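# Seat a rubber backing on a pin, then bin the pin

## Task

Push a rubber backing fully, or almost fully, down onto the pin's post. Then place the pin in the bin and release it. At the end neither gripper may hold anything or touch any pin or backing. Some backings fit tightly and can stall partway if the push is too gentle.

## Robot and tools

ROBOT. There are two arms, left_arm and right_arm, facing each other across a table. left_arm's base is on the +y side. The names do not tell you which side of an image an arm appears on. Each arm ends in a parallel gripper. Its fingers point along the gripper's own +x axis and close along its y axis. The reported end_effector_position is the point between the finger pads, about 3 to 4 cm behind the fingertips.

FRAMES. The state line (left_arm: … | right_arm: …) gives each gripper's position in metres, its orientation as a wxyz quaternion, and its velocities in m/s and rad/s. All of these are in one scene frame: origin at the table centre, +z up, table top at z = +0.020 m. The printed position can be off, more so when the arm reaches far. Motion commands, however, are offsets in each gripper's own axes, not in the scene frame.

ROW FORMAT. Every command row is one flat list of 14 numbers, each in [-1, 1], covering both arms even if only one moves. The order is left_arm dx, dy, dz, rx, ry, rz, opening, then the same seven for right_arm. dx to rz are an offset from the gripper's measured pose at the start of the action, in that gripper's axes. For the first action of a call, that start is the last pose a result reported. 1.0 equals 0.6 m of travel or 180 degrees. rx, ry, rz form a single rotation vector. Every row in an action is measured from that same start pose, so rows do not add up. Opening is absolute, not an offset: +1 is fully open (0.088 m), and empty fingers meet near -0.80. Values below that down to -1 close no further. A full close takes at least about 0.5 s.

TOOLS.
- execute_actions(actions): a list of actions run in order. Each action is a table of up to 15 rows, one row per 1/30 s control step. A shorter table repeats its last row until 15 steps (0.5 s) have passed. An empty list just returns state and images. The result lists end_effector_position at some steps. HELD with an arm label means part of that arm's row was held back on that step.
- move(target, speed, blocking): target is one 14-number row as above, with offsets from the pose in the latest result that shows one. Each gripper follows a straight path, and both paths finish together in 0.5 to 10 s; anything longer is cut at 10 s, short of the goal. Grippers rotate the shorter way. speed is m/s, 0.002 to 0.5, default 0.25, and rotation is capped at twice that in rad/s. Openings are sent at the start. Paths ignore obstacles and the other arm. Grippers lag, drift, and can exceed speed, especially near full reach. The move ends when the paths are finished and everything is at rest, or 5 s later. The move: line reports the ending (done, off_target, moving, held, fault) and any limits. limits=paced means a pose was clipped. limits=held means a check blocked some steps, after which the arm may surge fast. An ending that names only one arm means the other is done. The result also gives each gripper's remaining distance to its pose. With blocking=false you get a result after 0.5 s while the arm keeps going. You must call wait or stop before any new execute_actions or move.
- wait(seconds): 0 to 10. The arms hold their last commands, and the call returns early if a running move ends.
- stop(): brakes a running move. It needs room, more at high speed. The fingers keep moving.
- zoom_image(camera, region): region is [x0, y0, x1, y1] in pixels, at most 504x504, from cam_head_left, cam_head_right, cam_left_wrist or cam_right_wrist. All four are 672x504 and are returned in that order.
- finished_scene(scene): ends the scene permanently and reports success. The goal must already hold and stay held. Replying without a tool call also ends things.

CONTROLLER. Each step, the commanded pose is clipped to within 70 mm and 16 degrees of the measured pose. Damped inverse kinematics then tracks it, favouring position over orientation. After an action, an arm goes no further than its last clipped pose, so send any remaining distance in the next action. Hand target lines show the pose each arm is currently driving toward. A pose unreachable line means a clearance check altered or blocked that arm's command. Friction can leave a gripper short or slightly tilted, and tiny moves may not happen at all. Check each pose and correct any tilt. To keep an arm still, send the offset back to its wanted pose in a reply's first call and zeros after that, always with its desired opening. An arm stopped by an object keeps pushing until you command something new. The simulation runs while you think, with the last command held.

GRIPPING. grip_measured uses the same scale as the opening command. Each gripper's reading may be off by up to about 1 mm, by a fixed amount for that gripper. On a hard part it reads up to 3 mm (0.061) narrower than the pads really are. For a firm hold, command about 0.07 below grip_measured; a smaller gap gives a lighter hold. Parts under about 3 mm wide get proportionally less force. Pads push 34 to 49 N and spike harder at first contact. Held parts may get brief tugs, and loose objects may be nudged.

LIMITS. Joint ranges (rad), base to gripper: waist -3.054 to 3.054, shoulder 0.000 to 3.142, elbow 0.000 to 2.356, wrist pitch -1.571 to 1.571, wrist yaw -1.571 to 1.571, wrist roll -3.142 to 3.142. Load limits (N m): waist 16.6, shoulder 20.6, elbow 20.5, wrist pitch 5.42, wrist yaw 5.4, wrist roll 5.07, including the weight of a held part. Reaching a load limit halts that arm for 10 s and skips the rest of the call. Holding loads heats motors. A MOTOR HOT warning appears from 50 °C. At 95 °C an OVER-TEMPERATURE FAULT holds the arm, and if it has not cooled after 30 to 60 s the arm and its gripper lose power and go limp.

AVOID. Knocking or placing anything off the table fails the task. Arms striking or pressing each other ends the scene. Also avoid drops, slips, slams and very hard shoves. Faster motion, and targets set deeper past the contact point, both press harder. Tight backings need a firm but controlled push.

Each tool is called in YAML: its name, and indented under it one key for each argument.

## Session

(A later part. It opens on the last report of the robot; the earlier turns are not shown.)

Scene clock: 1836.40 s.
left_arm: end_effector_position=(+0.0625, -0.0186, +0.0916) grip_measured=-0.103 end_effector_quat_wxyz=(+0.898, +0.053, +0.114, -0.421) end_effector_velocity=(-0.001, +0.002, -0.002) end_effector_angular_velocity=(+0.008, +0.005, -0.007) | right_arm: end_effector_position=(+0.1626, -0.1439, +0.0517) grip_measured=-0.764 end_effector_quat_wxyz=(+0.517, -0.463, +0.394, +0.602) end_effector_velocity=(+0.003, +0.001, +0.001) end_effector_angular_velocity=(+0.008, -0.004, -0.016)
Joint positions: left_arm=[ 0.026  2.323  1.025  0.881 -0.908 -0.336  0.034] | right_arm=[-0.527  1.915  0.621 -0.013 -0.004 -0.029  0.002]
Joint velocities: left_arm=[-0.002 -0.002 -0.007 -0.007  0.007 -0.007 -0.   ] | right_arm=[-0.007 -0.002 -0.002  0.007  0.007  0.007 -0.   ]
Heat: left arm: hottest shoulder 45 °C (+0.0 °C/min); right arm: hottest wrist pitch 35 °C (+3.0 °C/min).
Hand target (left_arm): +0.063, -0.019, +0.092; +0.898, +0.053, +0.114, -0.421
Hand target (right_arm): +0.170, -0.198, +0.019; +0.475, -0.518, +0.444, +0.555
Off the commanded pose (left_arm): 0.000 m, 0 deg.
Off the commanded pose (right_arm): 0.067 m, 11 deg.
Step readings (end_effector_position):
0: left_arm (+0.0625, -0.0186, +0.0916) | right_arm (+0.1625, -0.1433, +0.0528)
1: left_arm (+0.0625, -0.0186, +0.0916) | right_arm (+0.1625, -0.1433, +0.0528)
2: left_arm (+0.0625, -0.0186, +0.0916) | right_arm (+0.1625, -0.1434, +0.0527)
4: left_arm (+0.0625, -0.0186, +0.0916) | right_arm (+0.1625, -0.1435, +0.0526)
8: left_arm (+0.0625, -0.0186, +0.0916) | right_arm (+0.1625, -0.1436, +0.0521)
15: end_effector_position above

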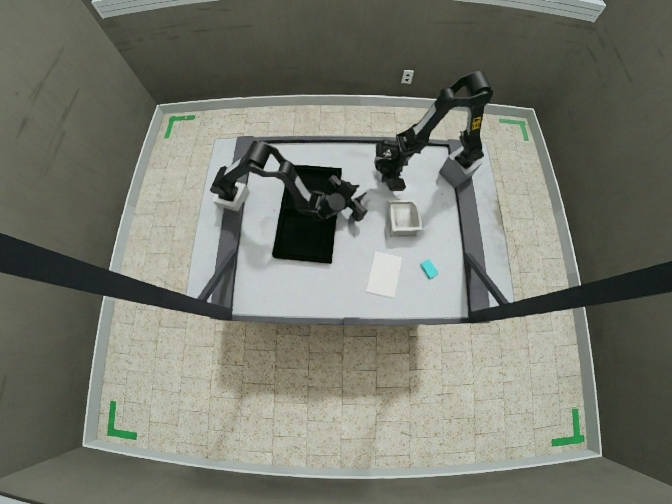

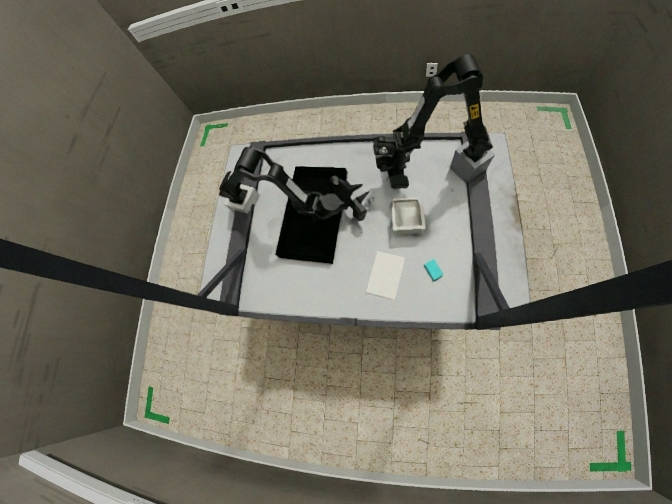

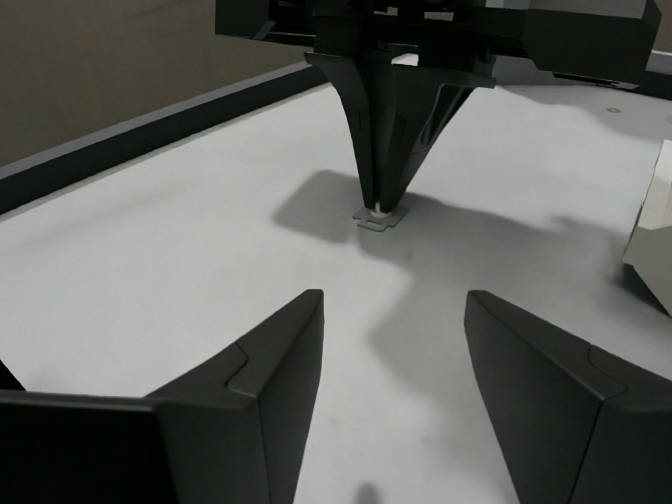

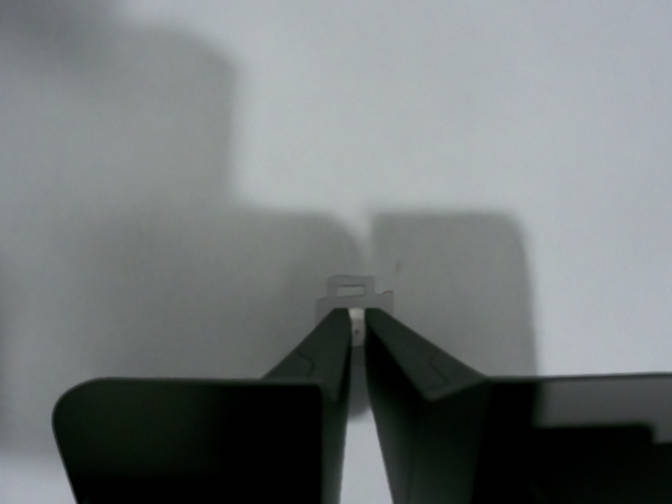

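execute_actions:
  actions:
    - [[0,0,0,0,0,0,-0.1, 0.042,0.0028,-0.096,0.0005,0.058,0.0017,-0.78],[0,0,0,0,0,0,-0.1, 0.039,0.0026,-0.089,0.0004,0.054,0.0016,-0.78],[0,0,0,0,0,0,-0.1, 0.036,0.0024,-0.082,0.0004,0.050,0.0014,-0.78],[0,0,0,0,0,0,-0.1, 0.033,0.0022,-0.075,0.0004,0.0455,0.0013,-0.78],[0,0,0,0,0,0,-0.1, 0.030,0.002,-0.0685,0.0003,0.0413,0.0012,-0.78],[0,0,0,0,0,0,-0.1, 0.027,0.0018,-0.0615,0.0003,0.0372,0.0011,-0.78],[0,0,0,0,0,0,-0.1, 0.024,0.0016,-0.055,0.0003,0.033,0.001,-0.78],[0,0,0,0,0,0,-0.1, 0.021,0.0014,-0.048,0.0002,0.029,0.0008,-0.78],[0,0,0,0,0,0,-0.1, 0.018,0.0012,-0.041,0.0002,0.025,0.0007,-0.78],[0,0,0,0,0,0,-0.1, 0.015,0.001,-0.034,0.0002,0.0207,0.0006,-0.78],[0,0,0,0,0,0,-0.1, 0.012,0.0008,-0.0275,0.0001,0.0165,0.0005,-0.78],[0,0,0,0,0,0,-0.1, 0.009,0.0006,-0.0205,0.0001,0.0124,0.0004,-0.78],[0,0,0,0,0,0,-0.1, 0.006,0.0004,-0.0137,0.0001,0.0083,0.0002,-0.78],[0,0,0,0,0,0,-0.1, 0.003,0.0002,-0.007,0,0.004,0.0001,-0.78],[0,0,0,0,0,0,-0.1, 0,0,0,0,0,0,-0.78]]

zoom_image:
  camera: "cam_left_wrist"
  region: [340, 170, 420, 245]

Scene clock: 1880.63 s.
left_arm: end_effector_position=(+0.0625, -0.0186, +0.0917) grip_measured=-0.103 end_effector_quat_wxyz=(+0.898, +0.053, +0.114, -0.421) end_effector_velocity=(-0.002, +0.000, -0.001) end_effector_angular_velocity=(+0.003, +0.006, -0.007) | right_arm: end_effector_position=(+0.1618, -0.1375, +0.0575) grip_measured=-0.764 end_effector_quat_wxyz=(+0.522, -0.456, +0.388, +0.608) end_effector_velocity=(-0.005, +0.007, +0.011) end_effector_angular_velocity=(+0.035, +0.019, +0.030)
Joint positions: left_arm=[ 0.026  2.323  1.025  0.881 -0.908 -0.336  0.034] | right_arm=[-0.527  1.9    0.629 -0.013 -0.004 -0.029  0.002]
Joint velocities: left_arm=[-0.002 -0.002 -0.002 -0.007  0.007 -0.007 -0.   ] | right_arm=[ 0.002 -0.037  0.007 -0.007 -0.022 -0.022 -0.   ]
Heat: left arm: hottest shoulder 45 °C (+0.0 °C/min); right arm: hottest wrist pitch 38 °C (+4.0 °C/min).
Hand target (left_arm): +0.062, -0.019, +0.092; +0.898, +0.053, +0.114, -0.421
Hand target (right_arm): +0.163, -0.144, +0.052; +0.517, -0.463, +0.394, +0.602
Off the commanded pose (left_arm): 0.000 m, 0 deg.
Off the commanded pose (right_arm): 0.009 m, 1 deg.
Step readings (end_effector_position):
0: left_arm (+0.0625, -0.0186, +0.0916) | right_arm (+0.1626, -0.1439, +0.0517)
1: left_arm (+0.0625, -0.0186, +0.0916) | right_arm (+0.1626, -0.1437, +0.0517)
2: left_arm (+0.0625, -0.0186, +0.0916) | right_arm (+0.1625, -0.1436, +0.0518)
4: left_arm (+0.0625, -0.0186, +0.0916) | right_arm (+0.1624, -0.1428, +0.0523)
8: left_arm (+0.0625, -0.0186, +0.0917) | right_arm (+0.1622, -0.1409, +0.0542)
15: end_effector_position above

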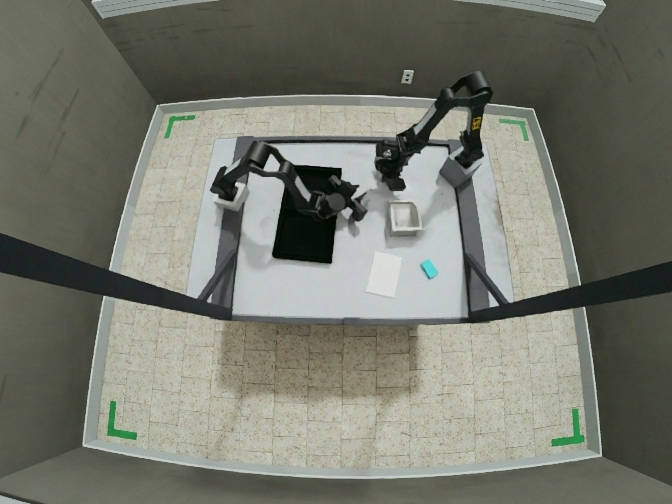

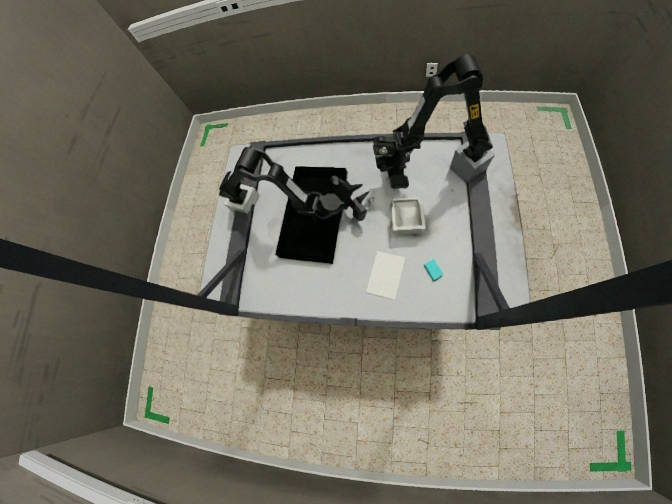

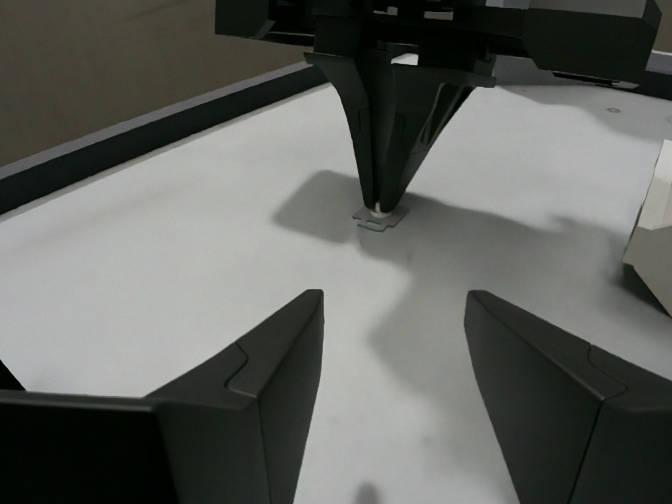

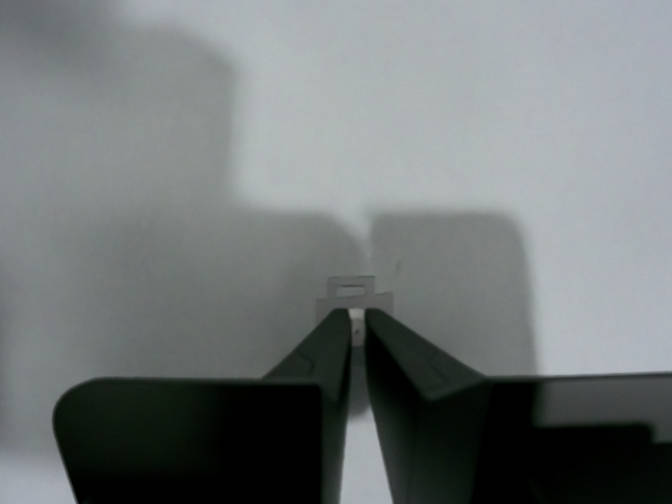

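Region (340, 170, 420, 245) of cam_left_wrist's 672x504 image, scaled by 6.300, with more detail than that image has; it fills the top 472 rows of this view, and the rest is white.

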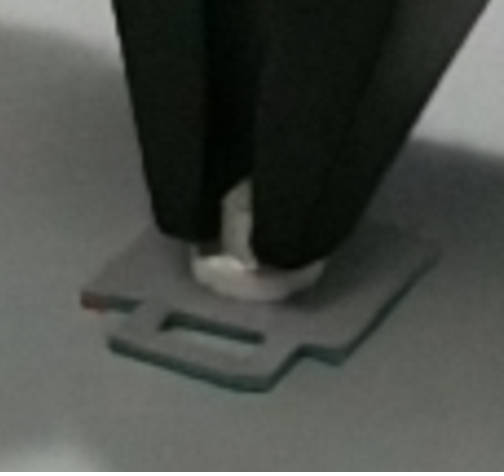

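move:
  target: [0,0,0,0,0,0,-0.1, -0.1279,-0.0006,0.0377,0,0,0,-0.78]
  speed: 0.15

Scene clock: 1892.37 s.
left_arm: end_effector_position=(+0.0625, -0.0186, +0.0917) grip_measured=-0.103 end_effector_quat_wxyz=(+0.898, +0.053, +0.114, -0.421) end_effector_velocity=(-0.000, +0.001, +0.002) end_effector_angular_velocity=(-0.021, +0.024, +0.013) | right_arm: end_effector_position=(+0.1621, -0.1402, +0.1337) grip_measured=-0.766 end_effector_quat_wxyz=(+0.520, -0.459, +0.390, +0.606) end_effector_velocity=(+0.001, -0.008, -0.001) end_effector_angular_velocity=(-0.033, +0.005, -0.007)
Joint positions: left_arm=[ 0.026  2.323  1.025  0.881 -0.908 -0.336  0.034] | right_arm=[-0.527  1.624  0.73  -0.399 -0.004 -0.029  0.001]
Joint velocities: left_arm=[-0.002 -0.007 -0.002 -0.007 -0.007 -0.037 -0.   ] | right_arm=[-0.002 -0.007 -0.002 -0.037 -0.007  0.007 -0.   ]
Heat: left arm: hottest shoulder 45 °C (+0.0 °C/min); right arm: hottest wrist pitch 36 °C (+1.0 °C/min).
Hand target (left_arm): +0.062, -0.019, +0.092; +0.898, +0.053, +0.114, -0.421
Hand target (right_arm): +0.161, -0.138, +0.137; +0.522, -0.456, +0.388, +0.608
Off the commanded pose (left_arm): 0.000 m, 0 deg.
Off the commanded pose (right_arm): 0.005 m, 1 deg.
move: done

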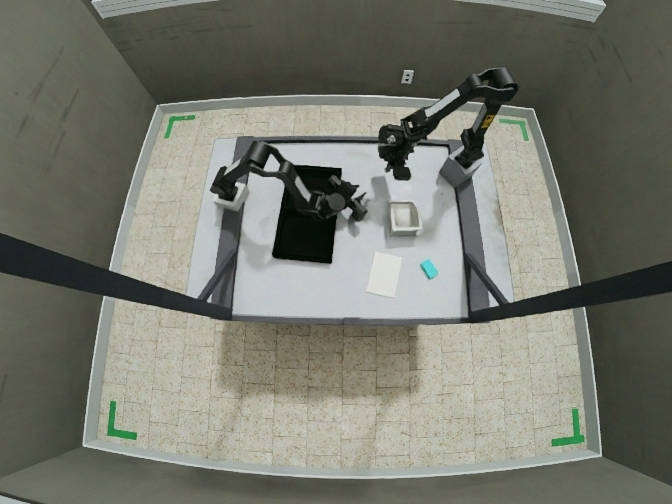

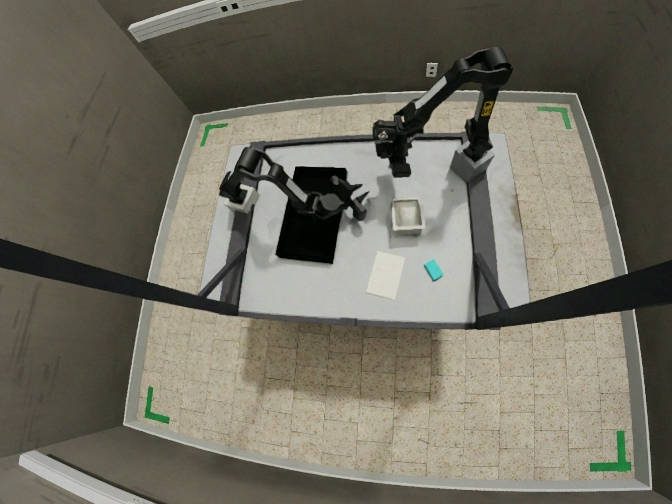

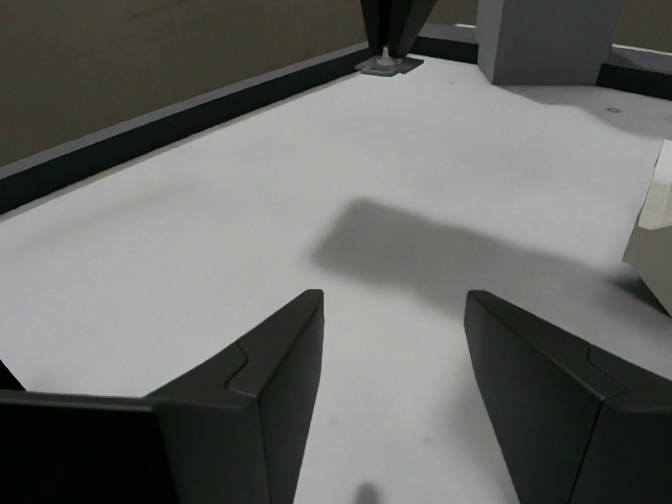

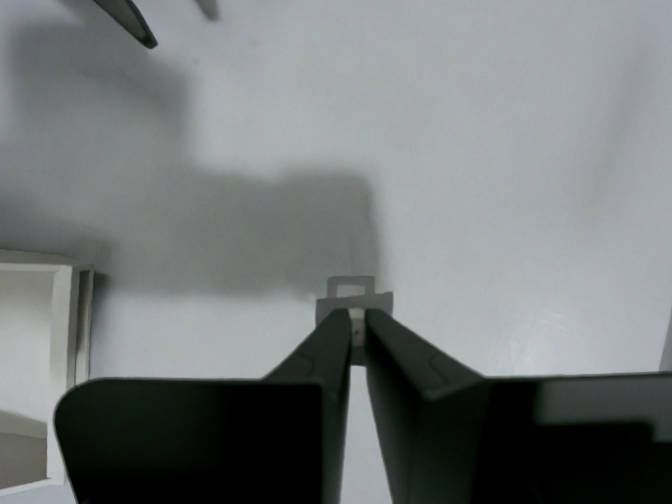

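zoom_image:
  camera: "cam_left_wrist"
  region: [350, 30, 430, 90]

Region (350, 30, 430, 90) of cam_left_wrist's 672x504 image, scaled by 6.300, with more detail than that image has; it fills the top 378 rows of this view, and the rest is white.

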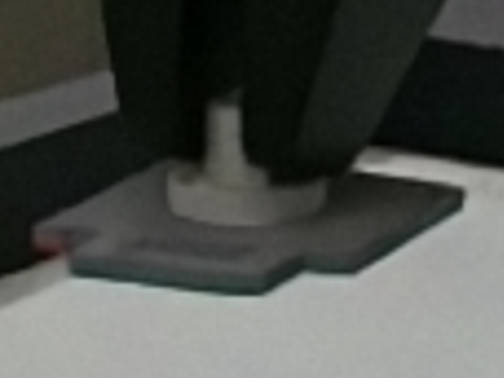

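zoom_image:
  camera: "cam_right_wrist"
  region: [0, 230, 140, 504]

zoom_image:
  camera: "cam_head_left"
  region: [350, 120, 470, 250]

Region (0, 230, 140, 504) of cam_right_wrist's 672x504 image, scaled by 1.839, with more detail than that image has; it fills the left 258 columns of this view, and the rest is white.

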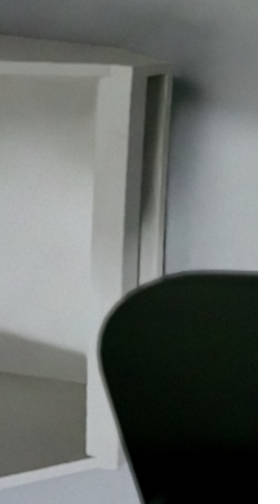

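Region (350, 120, 470, 250) of cam_head_left's 672x504 image, scaled by 3.877, with more detail than that image has; it fills the left 465 columns of this view, and the rest is white.

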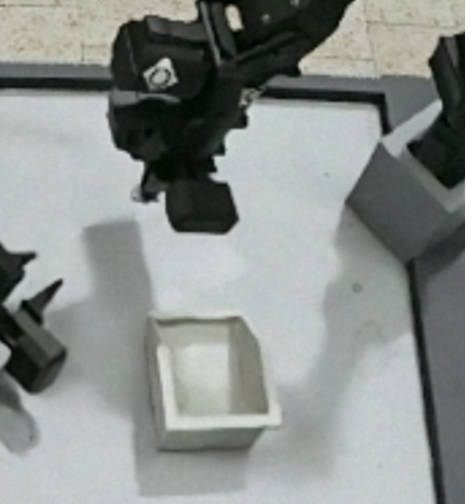

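move:
  target: [-0.0993,0.1578,0.0433,0,0,0,-0.1, -0.0337,0.3151,-0.0158,0,0,0,-0.78]
  speed: 0.2

Scene clock: 2000.73 s.
left_arm: end_effector_position=(+0.1024, +0.0793, +0.1295) grip_measured=-0.103 end_effector_quat_wxyz=(+0.898, +0.055, +0.115, -0.420) end_effector_velocity=(-0.001, +0.003, -0.002) end_effector_angular_velocity=(-0.001, +0.017, -0.004) | right_arm: end_effector_position=(-0.0190, -0.1839, +0.1496) grip_measured=-0.766 end_effector_quat_wxyz=(+0.522, -0.459, +0.387, +0.606) end_effector_velocity=(-0.002, -0.001, +0.001) end_effector_angular_velocity=(-0.007, +0.005, -0.003)
Joint positions: left_arm=[ 0.074  1.972  0.554  1.019 -0.865 -0.309  0.034] | right_arm=[ 0.149  1.752  0.958 -0.554  0.176  0.625  0.001]
Joint velocities: left_arm=[-0.002 -0.007 -0.012 -0.007  0.007 -0.022 -0.   ] | right_arm=[ 0.002  0.002  0.007 -0.007 -0.007  0.007 -0.   ]
Heat: left arm: hottest shoulder 46 °C (+1.0 °C/min); right arm: hottest shoulder 33 °C (+2.0 °C/min).
Hand target (left_arm): +0.104, +0.081, +0.132; +0.898, +0.053, +0.114, -0.421
Hand target (right_arm): -0.020, -0.183, +0.148; +0.523, -0.461, +0.387, +0.604
Off the commanded pose (left_arm): 0.003 m, 0 deg.
Off the commanded pose (right_arm): 0.003 m, 0 deg.
move: done

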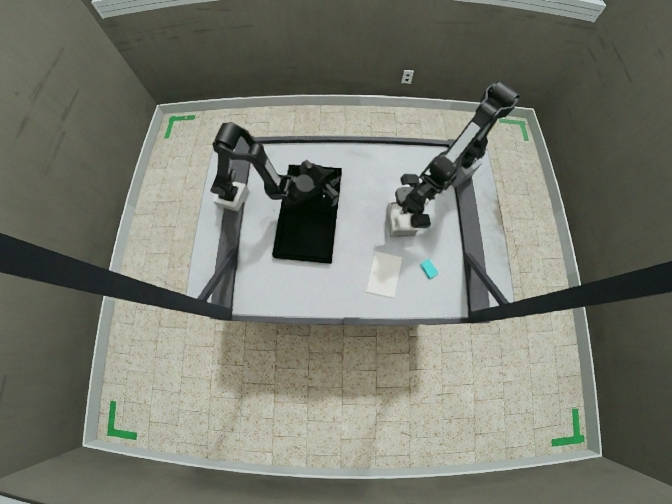

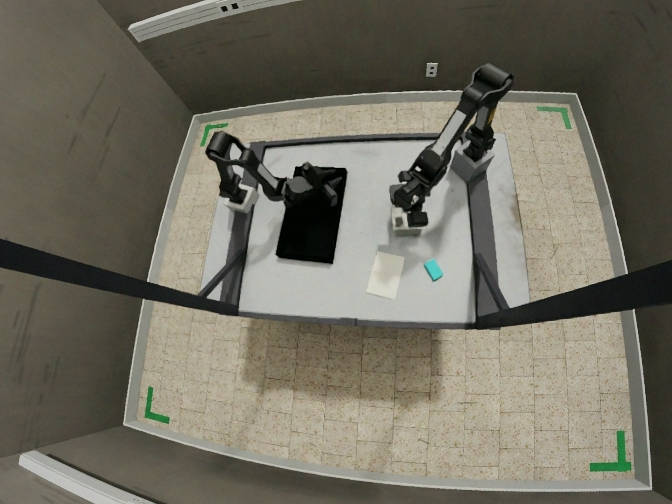

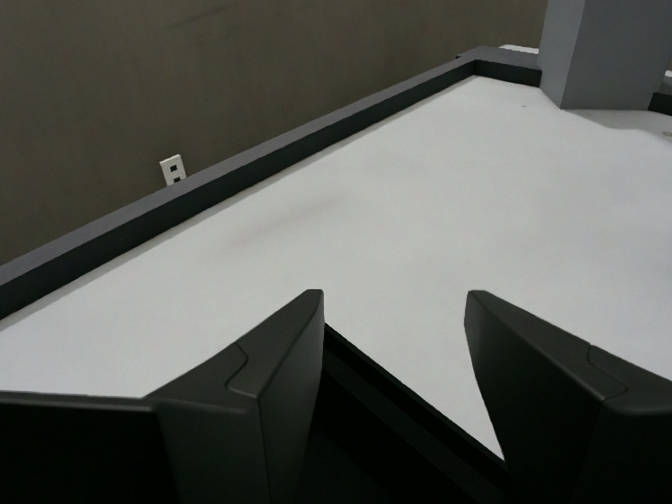

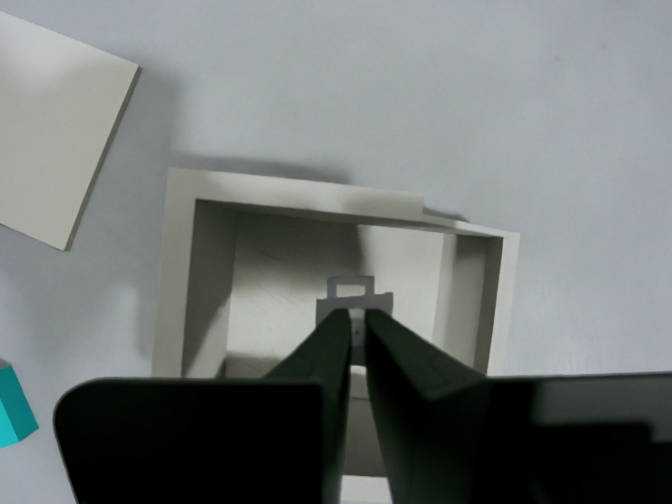

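move:
  target: [0,0,0,0,0,0,-0.1, 0.1249,0.0013,-0.0363,0,0,0,-0.78]
  speed: 0.15

Scene clock: 2018.23 s.
left_arm: end_effector_position=(+0.1024, +0.0793, +0.1297) grip_measured=-0.103 end_effector_quat_wxyz=(+0.898, +0.055, +0.115, -0.420) end_effector_velocity=(+0.000, -0.001, +0.003) end_effector_angular_velocity=(-0.007, -0.000, -0.006) | right_arm: end_effector_position=(-0.0219, -0.1814, +0.0766) grip_measured=-0.766 end_effector_quat_wxyz=(+0.522, -0.454, +0.387, +0.610) end_effector_velocity=(+0.003, -0.003, -0.005) end_effector_angular_velocity=(-0.020, -0.013, +0.006)
Joint positions: left_arm=[ 0.074  1.971  0.554  1.019 -0.865 -0.309  0.034] | right_arm=[ 0.15   1.955  0.853 -0.233  0.176  0.626  0.001]
Joint velocities: left_arm=[ 0.002 -0.007 -0.002  0.007  0.007  0.007 -0.   ] | right_arm=[-0.002  0.012 -0.002 -0.007 -0.007 -0.007 -0.   ]
Heat: left arm: hottest shoulder 44 °C (-2.0 °C/min); right arm: hottest shoulder 32 °C (+0.0 °C/min).
Hand target (left_arm): +0.102, +0.079, +0.130; +0.898, +0.055, +0.115, -0.420
Hand target (right_arm): -0.019, -0.183, +0.072; +0.522, -0.459, +0.387, +0.606
Off the commanded pose (left_arm): 0.000 m, 0 deg.
Off the commanded pose (right_arm): 0.006 m, 1 deg.
move: done

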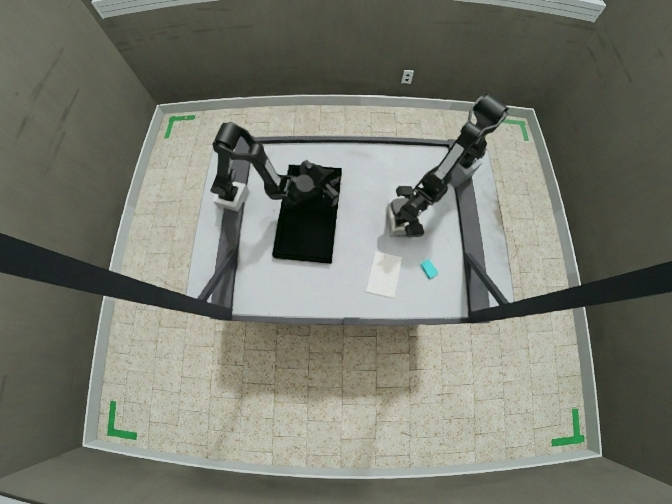

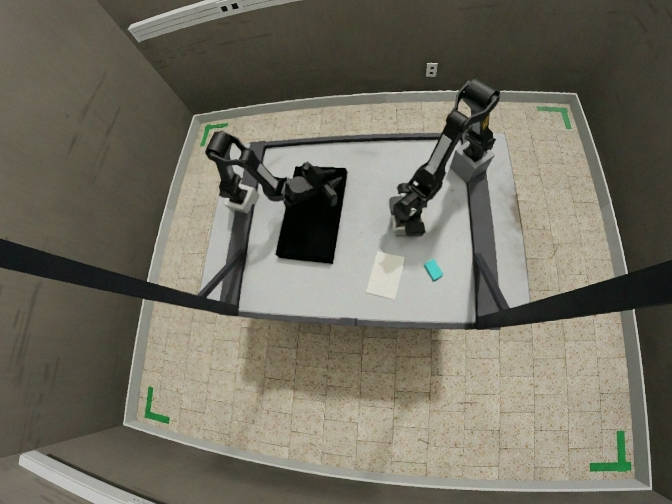

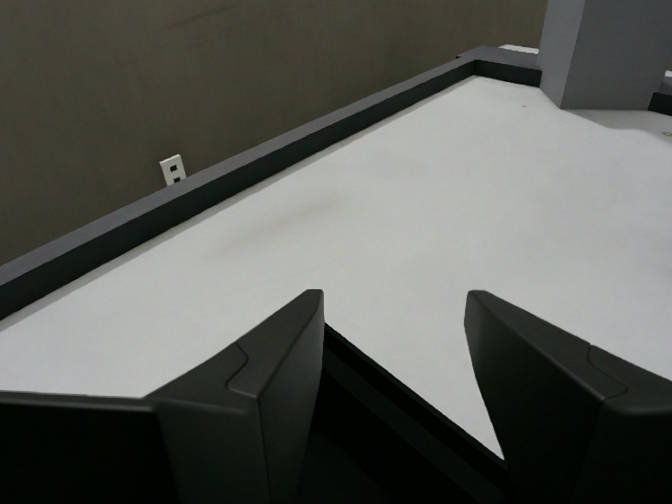

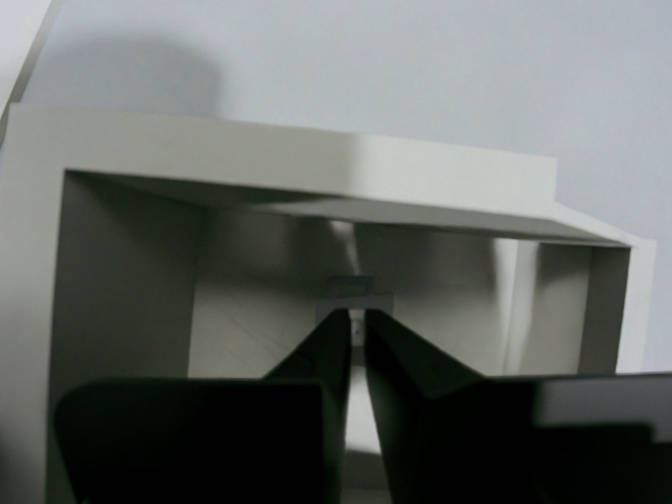

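execute_actions:
  actions:
    - [[0,0,0,0,0,0,-0.1, 0.0075,-0.0041,-0.0074,-0.0007,0.0031,-0.0022,-0.78],[0,0,0,0,0,0,-0.1, 0.0083,-0.0041,-0.0076,-0.0007,0.0031,-0.0022,-0.78],[0,0,0,0,0,0,-0.1, 0.0092,-0.0041,-0.0079,-0.0007,0.0031,-0.0022,-0.78],[0,0,0,0,0,0,-0.1, 0.0100,-0.0041,-0.0081,-0.0007,0.0031,-0.0022,-0.78],[0,0,0,0,0,0,-0.1, 0.0109,-0.0041,-0.0084,-0.0007,0.0031,-0.0022,-0.78],[0,0,0,0,0,0,-0.1, 0.0117,-0.0041,-0.0086,-0.0007,0.0031,-0.0022,-0.78],[0,0,0,0,0,0,-0.1, 0.0126,-0.0041,-0.0089,-0.0007,0.0031,-0.0022,-0.78],[0,0,0,0,0,0,-0.1, 0.0134,-0.0041,-0.0091,-0.0007,0.0031,-0.0022,-0.78],[0,0,0,0,0,0,-0.1, 0.0143,-0.0041,-0.0094,-0.0007,0.0031,-0.0022,-0.78],[0,0,0,0,0,0,-0.1, 0.0151,-0.0041,-0.0096,-0.0007,0.0031,-0.0022,-0.78],[0,0,0,0,0,0,-0.1, 0.0160,-0.0041,-0.0099,-0.0007,0.0031,-0.0022,-0.78],[0,0,0,0,0,0,-0.1, 0.0168,-0.0041,-0.0101,-0.0007,0.0031,-0.0022,-0.78],[0,0,0,0,0,0,-0.1, 0.0177,-0.0041,-0.0104,-0.0007,0.0031,-0.0022,-0.78],[0,0,0,0,0,0,-0.1, 0.0185,-0.0041,-0.0106,-0.0007,0.0031,-0.0022,-0.78],[0,0,0,0,0,0,-0.1, 0.0194,-0.0041,-0.0109,-0.0007,0.0031,-0.0022,-0.78]]
    - [[0,0,0,0,0,0,-0.1, 0.0080,-0.0041,-0.0075,-0.0007,0.0031,-0.0022,-0.78],[0,0,0,0,0,0,-0.1, 0.0086,-0.0041,-0.0077,-0.0007,0.0031,-0.0022,-0.78],[0,0,0,0,0,0,-0.1, 0.0092,-0.0041,-0.0079,-0.0007,0.0031,-0.0022,-0.78],[0,0,0,0,0,0,-0.1, 0.0098,-0.0041,-0.0081,-0.0007,0.0031,-0.0022,-0.78],[0,0,0,0,0,0,-0.1, 0.0104,-0.0041,-0.0082,-0.0007,0.0031,-0.0022,-0.78],[0,0,0,0,0,0,-0.1, 0.0110,-0.0041,-0.0084,-0.0007,0.0031,-0.0022,-0.78],[0,0,0,0,0,0,-0.1, 0.0116,-0.0041,-0.0086,-0.0007,0.0031,-0.0022,-0.78],[0,0,0,0,0,0,-0.1, 0.0122,-0.0041,-0.0088,-0.0007,0.0031,-0.0022,-0.78],[0,0,0,0,0,0,-0.1, 0.0128,-0.0041,-0.0090,-0.0007,0.0031,-0.0022,-0.78],[0,0,0,0,0,0,-0.1, 0.0134,-0.0041,-0.0091,-0.0007,0.0031,-0.0022,-0.78],[0,0,0,0,0,0,-0.1, 0.0140,-0.0041,-0.0093,-0.0007,0.0031,-0.0022,-0.78],[0,0,0,0,0,0,-0.1, 0.0146,-0.0041,-0.0095,-0.0007,0.0031,-0.0022,-0.78],[0,0,0,0,0,0,-0.1, 0.0152,-0.0041,-0.0097,-0.0007,0.0031,-0.0022,-0.78],[0,0,0,0,0,0,-0.1, 0.0157,-0.0041,-0.0098,-0.0007,0.0031,-0.0022,-0.78],[0,0,0,0,0,0,-0.1, 0.0162,-0.0041,-0.0100,-0.0007,0.0031,-0.0022,-0.78]]

Scene clock: 2065.60 s.
left_arm: end_effector_position=(+0.1024, +0.0793, +0.1297) grip_measured=-0.103 end_effector_quat_wxyz=(+0.898, +0.055, +0.115, -0.420) end_effector_velocity=(+0.001, +0.004, -0.007) end_effector_angular_velocity=(+0.031, -0.005, +0.006) | right_arm: end_effector_position=(-0.0259, -0.1781, +0.0687) grip_measured=-0.766 end_effector_quat_wxyz=(+0.521, -0.444, +0.388, +0.617) end_effector_velocity=(-0.003, +0.002, -0.006) end_effector_angular_velocity=(-0.006, +0.021, +0.005)
Joint positions: left_arm=[ 0.074  1.971  0.554  1.019 -0.865 -0.309  0.034] | right_arm=[ 0.15   1.985  0.846 -0.173  0.172  0.626  0.001]
Joint velocities: left_arm=[-0.002  0.007 -0.007 -0.022 -0.007 -0.007 -0.   ] | right_arm=[-0.007  0.022 -0.002  0.037 -0.022 -0.007  0.   ]
Heat: left arm: hottest shoulder 40 °C (-5.0 °C/min); right arm: hottest shoulder 32 °C (+0.0 °C/min).
Hand target (left_arm): +0.102, +0.079, +0.130; +0.898, +0.055, +0.115, -0.420
Hand target (right_arm): -0.020, -0.183, +0.060; +0.522, -0.456, +0.388, +0.608
Off the commanded pose (left_arm): 0.000 m, 0 deg.
Off the commanded pose (right_arm): 0.012 m, 2 deg.
Step readings (end_effector_position; steps 1 to 15: 1st action; 16 to 30: 2nd action):
0: left_arm (+0.1024, +0.0793, +0.1297) | right_arm (-0.0220, -0.1813, +0.0765)
1: left_arm (+0.1024, +0.0793, +0.1297) | right_arm (-0.0220, -0.1813, +0.0763)
2: left_arm (+0.1024, +0.0793, +0.1297) | right_arm (-0.0222, -0.1811, +0.0764)
4: left_arm (+0.1024, +0.0793, +0.1297) | right_arm (-0.0224, -0.1809, +0.0758)
8: left_arm (+0.1024, +0.0793, +0.1297) | right_arm (-0.0223, -0.1810, +0.0738)
15: left_arm (+0.1024, +0.0793, +0.1297) | right_arm (-0.0228, -0.1805, +0.0710)
16: left_arm (+0.1024, +0.0793, +0.1297) | right_arm (-0.0231, -0.1802, +0.0711)
17: left_arm (+0.1024, +0.0793, +0.1297) | right_arm (-0.0234, -0.1800, +0.0711)
19: left_arm (+0.1024, +0.0793, +0.1297) | right_arm (-0.0239, -0.1795, +0.0710)
23: left_arm (+0.1024, +0.0793, +0.1297) | right_arm (-0.0247, -0.1788, +0.0702)
30: end_effector_position above

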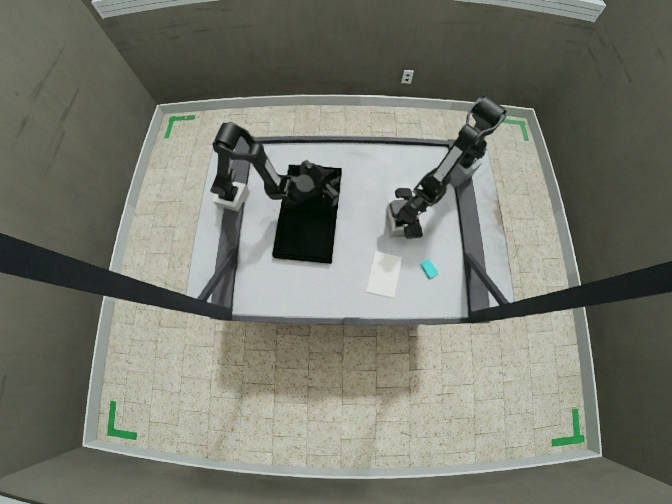

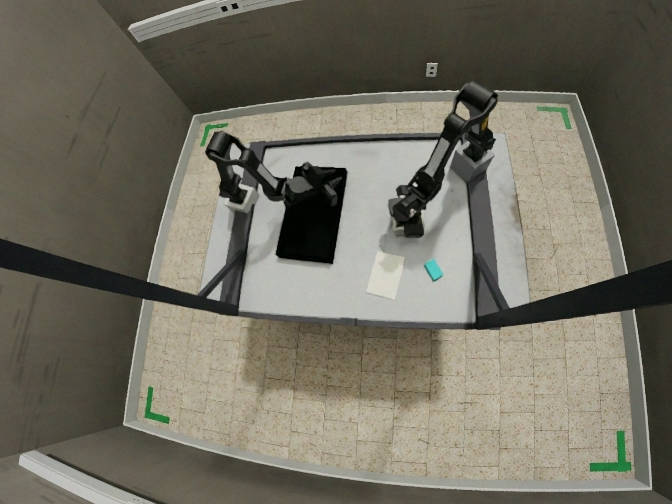

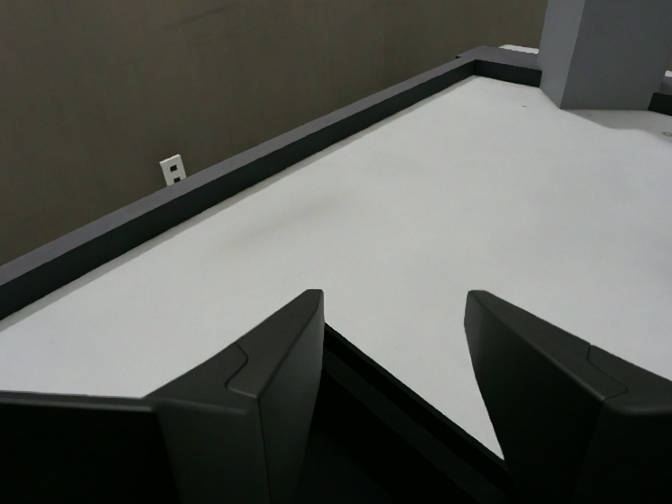

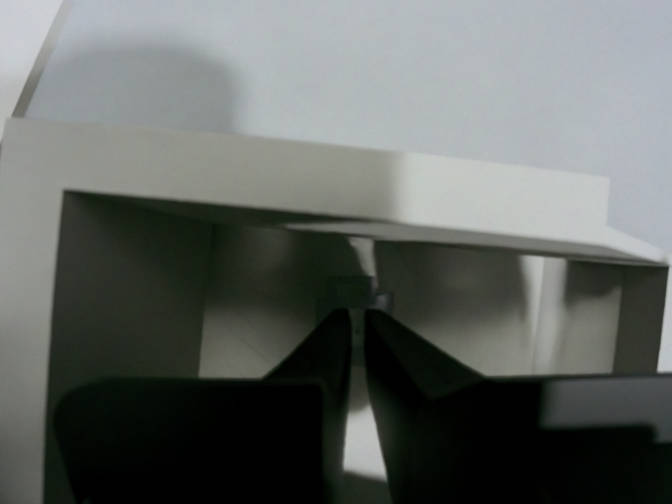

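execute_actions:
  actions:
    - [[0,0,0,0,0,0,-0.1, -0.006,0.003,0.006,0.0007,-0.003,0.002,-0.78]]

zoom_image:
  camera: "cam_head_right"
  region: [370, 170, 450, 250]

Scene clock: 2111.73 s.
left_arm: end_effector_position=(+0.1024, +0.0793, +0.1297) grip_measured=-0.103 end_effector_quat_wxyz=(+0.898, +0.055, +0.115, -0.420) end_effector_velocity=(+0.001, +0.000, +0.004) end_effector_angular_velocity=(-0.027, +0.011, +0.023) | right_arm: end_effector_position=(-0.0263, -0.1780, +0.0699) grip_measured=-0.766 end_effector_quat_wxyz=(+0.521, -0.443, +0.388, +0.618) end_effector_velocity=(+0.001, -0.005, +0.000) end_effector_angular_velocity=(-0.028, +0.005, -0.004)
Joint positions: left_arm=[ 0.074  1.971  0.554  1.019 -0.865 -0.309  0.034] | right_arm=[ 0.15   1.981  0.846 -0.174  0.172  0.626  0.001]
Joint velocities: left_arm=[-0.002 -0.002  0.002  0.007 -0.022 -0.022 -0.   ] | right_arm=[-0.002 -0.007 -0.002 -0.022 -0.022  0.007 -0.   ]
Heat: left arm: hottest shoulder 39 °C (-2.0 °C/min); right arm: hottest shoulder 31 °C (-1.0 °C/min).
Hand target (left_arm): +0.102, +0.079, +0.130; +0.898, +0.055, +0.115, -0.420
Hand target (right_arm): -0.028, -0.176, +0.073; +0.521, -0.440, +0.387, +0.620
Off the commanded pose (left_arm): 0.000 m, 0 deg.
Off the commanded pose (right_arm): 0.004 m, 1 deg.
Step readings (end_effector_position):
0: left_arm (+0.1024, +0.0793, +0.1297) | right_arm (-0.0264, -0.1779, +0.0683)
1: left_arm (+0.1024, +0.0793, +0.1297) | right_arm (-0.0265, -0.1778, +0.0686)
2: left_arm (+0.1024, +0.0793, +0.1297) | right_arm (-0.0266, -0.1777, +0.0688)
4: left_arm (+0.1024, +0.0793, +0.1297) | right_arm (-0.0266, -0.1778, +0.0692)
8: left_arm (+0.1024, +0.0793, +0.1297) | right_arm (-0.0263, -0.1780, +0.0696)
15: end_effector_position above

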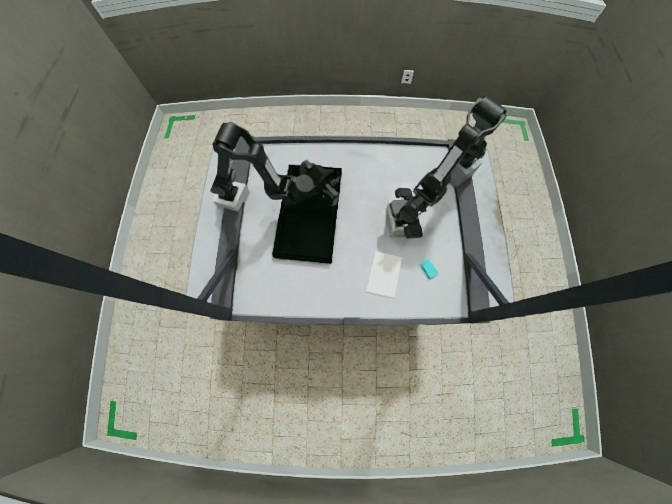

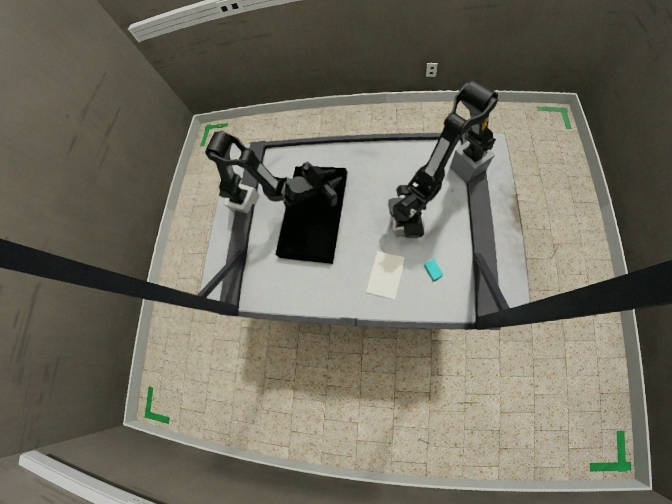

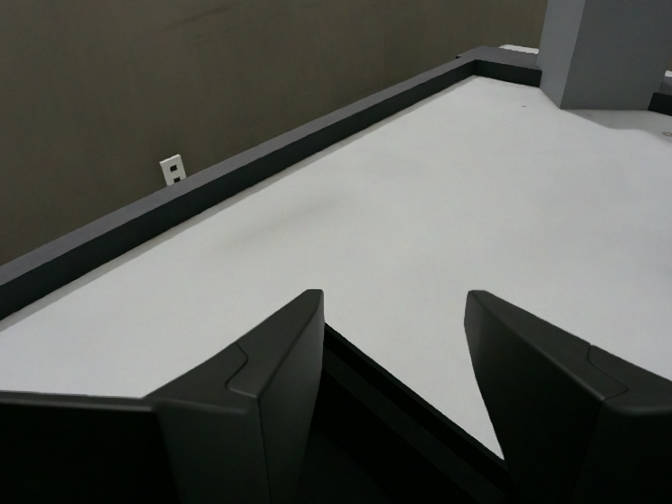

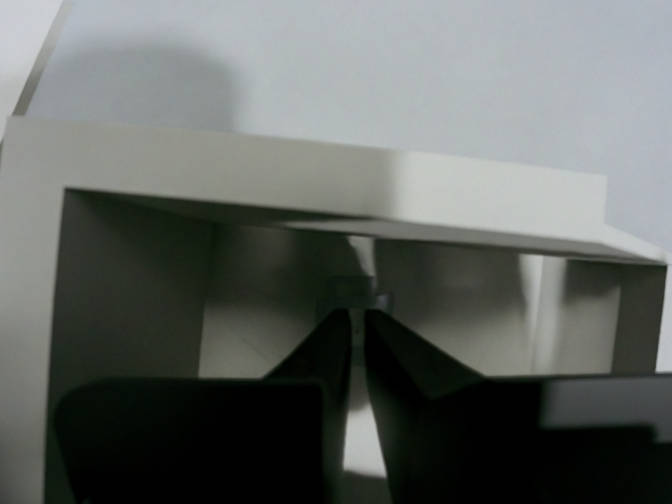

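Region (370, 170, 450, 250) of cam_head_right's 672x504 image, scaled by 6.300, with more detail than that image has.

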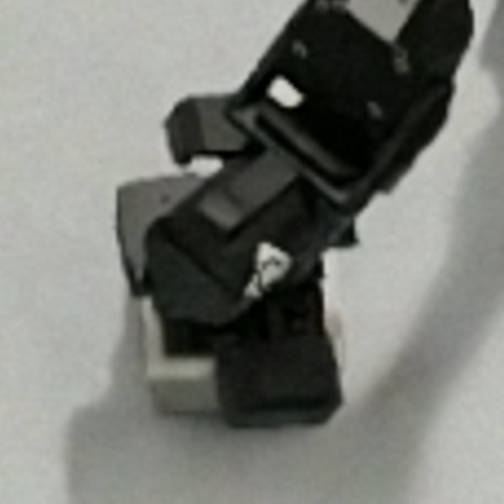

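move:
  target: [0,0,0,0,0,0,-0.1, 0.0,-0.0487,-0.0134,0,0.022,0.0556,-0.78]
  speed: 0.15

Scene clock: 2156.53 s.
left_arm: end_effector_position=(+0.1024, +0.0793, +0.1297) grip_measured=-0.103 end_effector_quat_wxyz=(+0.898, +0.055, +0.115, -0.420) end_effector_velocity=(+0.000, +0.003, -0.002) end_effector_angular_velocity=(+0.007, +0.000, +0.006) | right_arm: end_effector_position=(+0.0013, -0.1792, +0.0671) grip_measured=-0.766 end_effector_quat_wxyz=(+0.452, -0.428, +0.442, +0.646) end_effector_velocity=(-0.002, +0.001, +0.001) end_effector_angular_velocity=(+0.003, +0.026, +0.006)
Joint positions: left_arm=[ 0.074  1.971  0.554  1.019 -0.865 -0.309  0.034] | right_arm=[-0.015  1.921  0.724 -0.069 -0.058  0.466  0.001]
Joint velocities: left_arm=[-0.002 -0.002 -0.007 -0.007 -0.007 -0.007 -0.   ] | right_arm=[-0.007 -0.002 -0.007  0.022 -0.022 -0.007  0.   ]
Heat: left arm: hottest shoulder 39 °C (-1.0 °C/min); right arm: hottest shoulder 37 °C (+6.0 °C/min).
Hand target (left_arm): +0.102, +0.079, +0.130; +0.898, +0.055, +0.115, -0.420
Hand target (right_arm): +0.003, -0.181, +0.067; +0.450, -0.429, +0.444, +0.645
Off the commanded pose (left_arm): 0.000 m, 0 deg.
Off the commanded pose (right_arm): 0.003 m, 0 deg.
move: done

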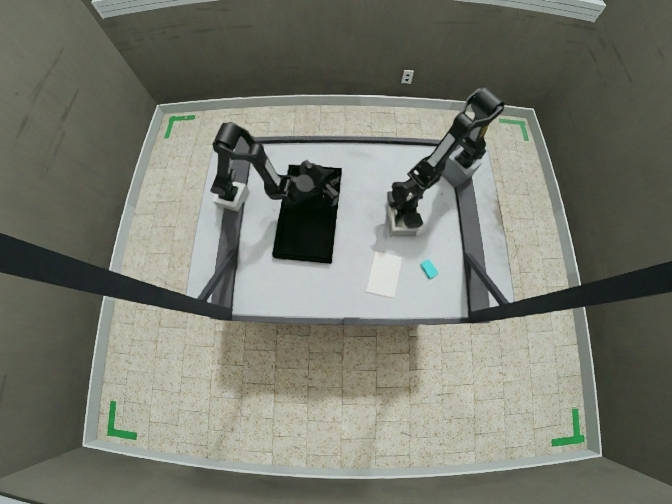

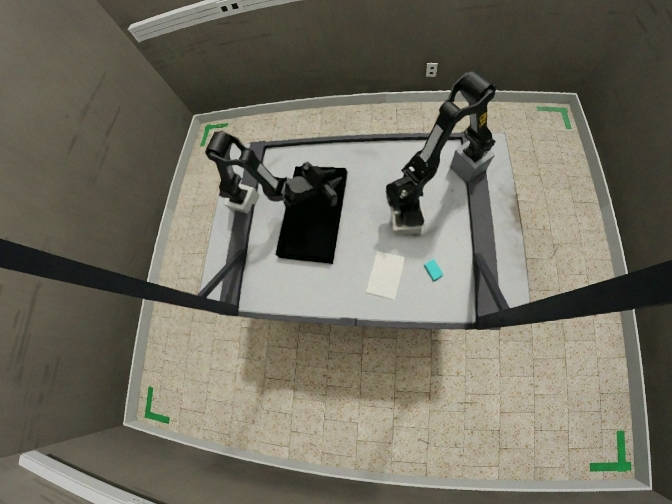

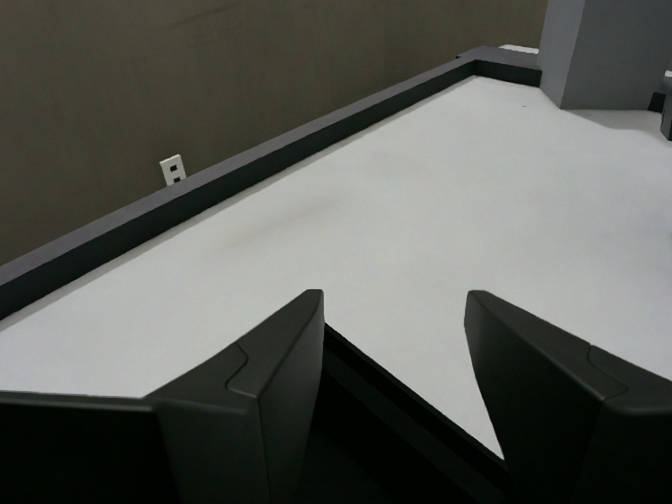

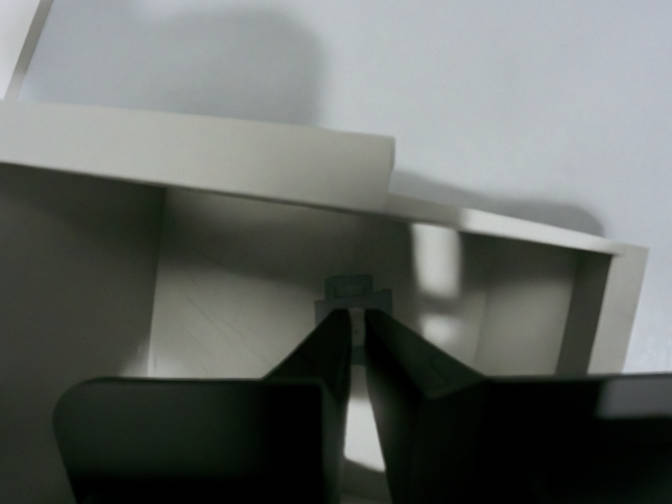

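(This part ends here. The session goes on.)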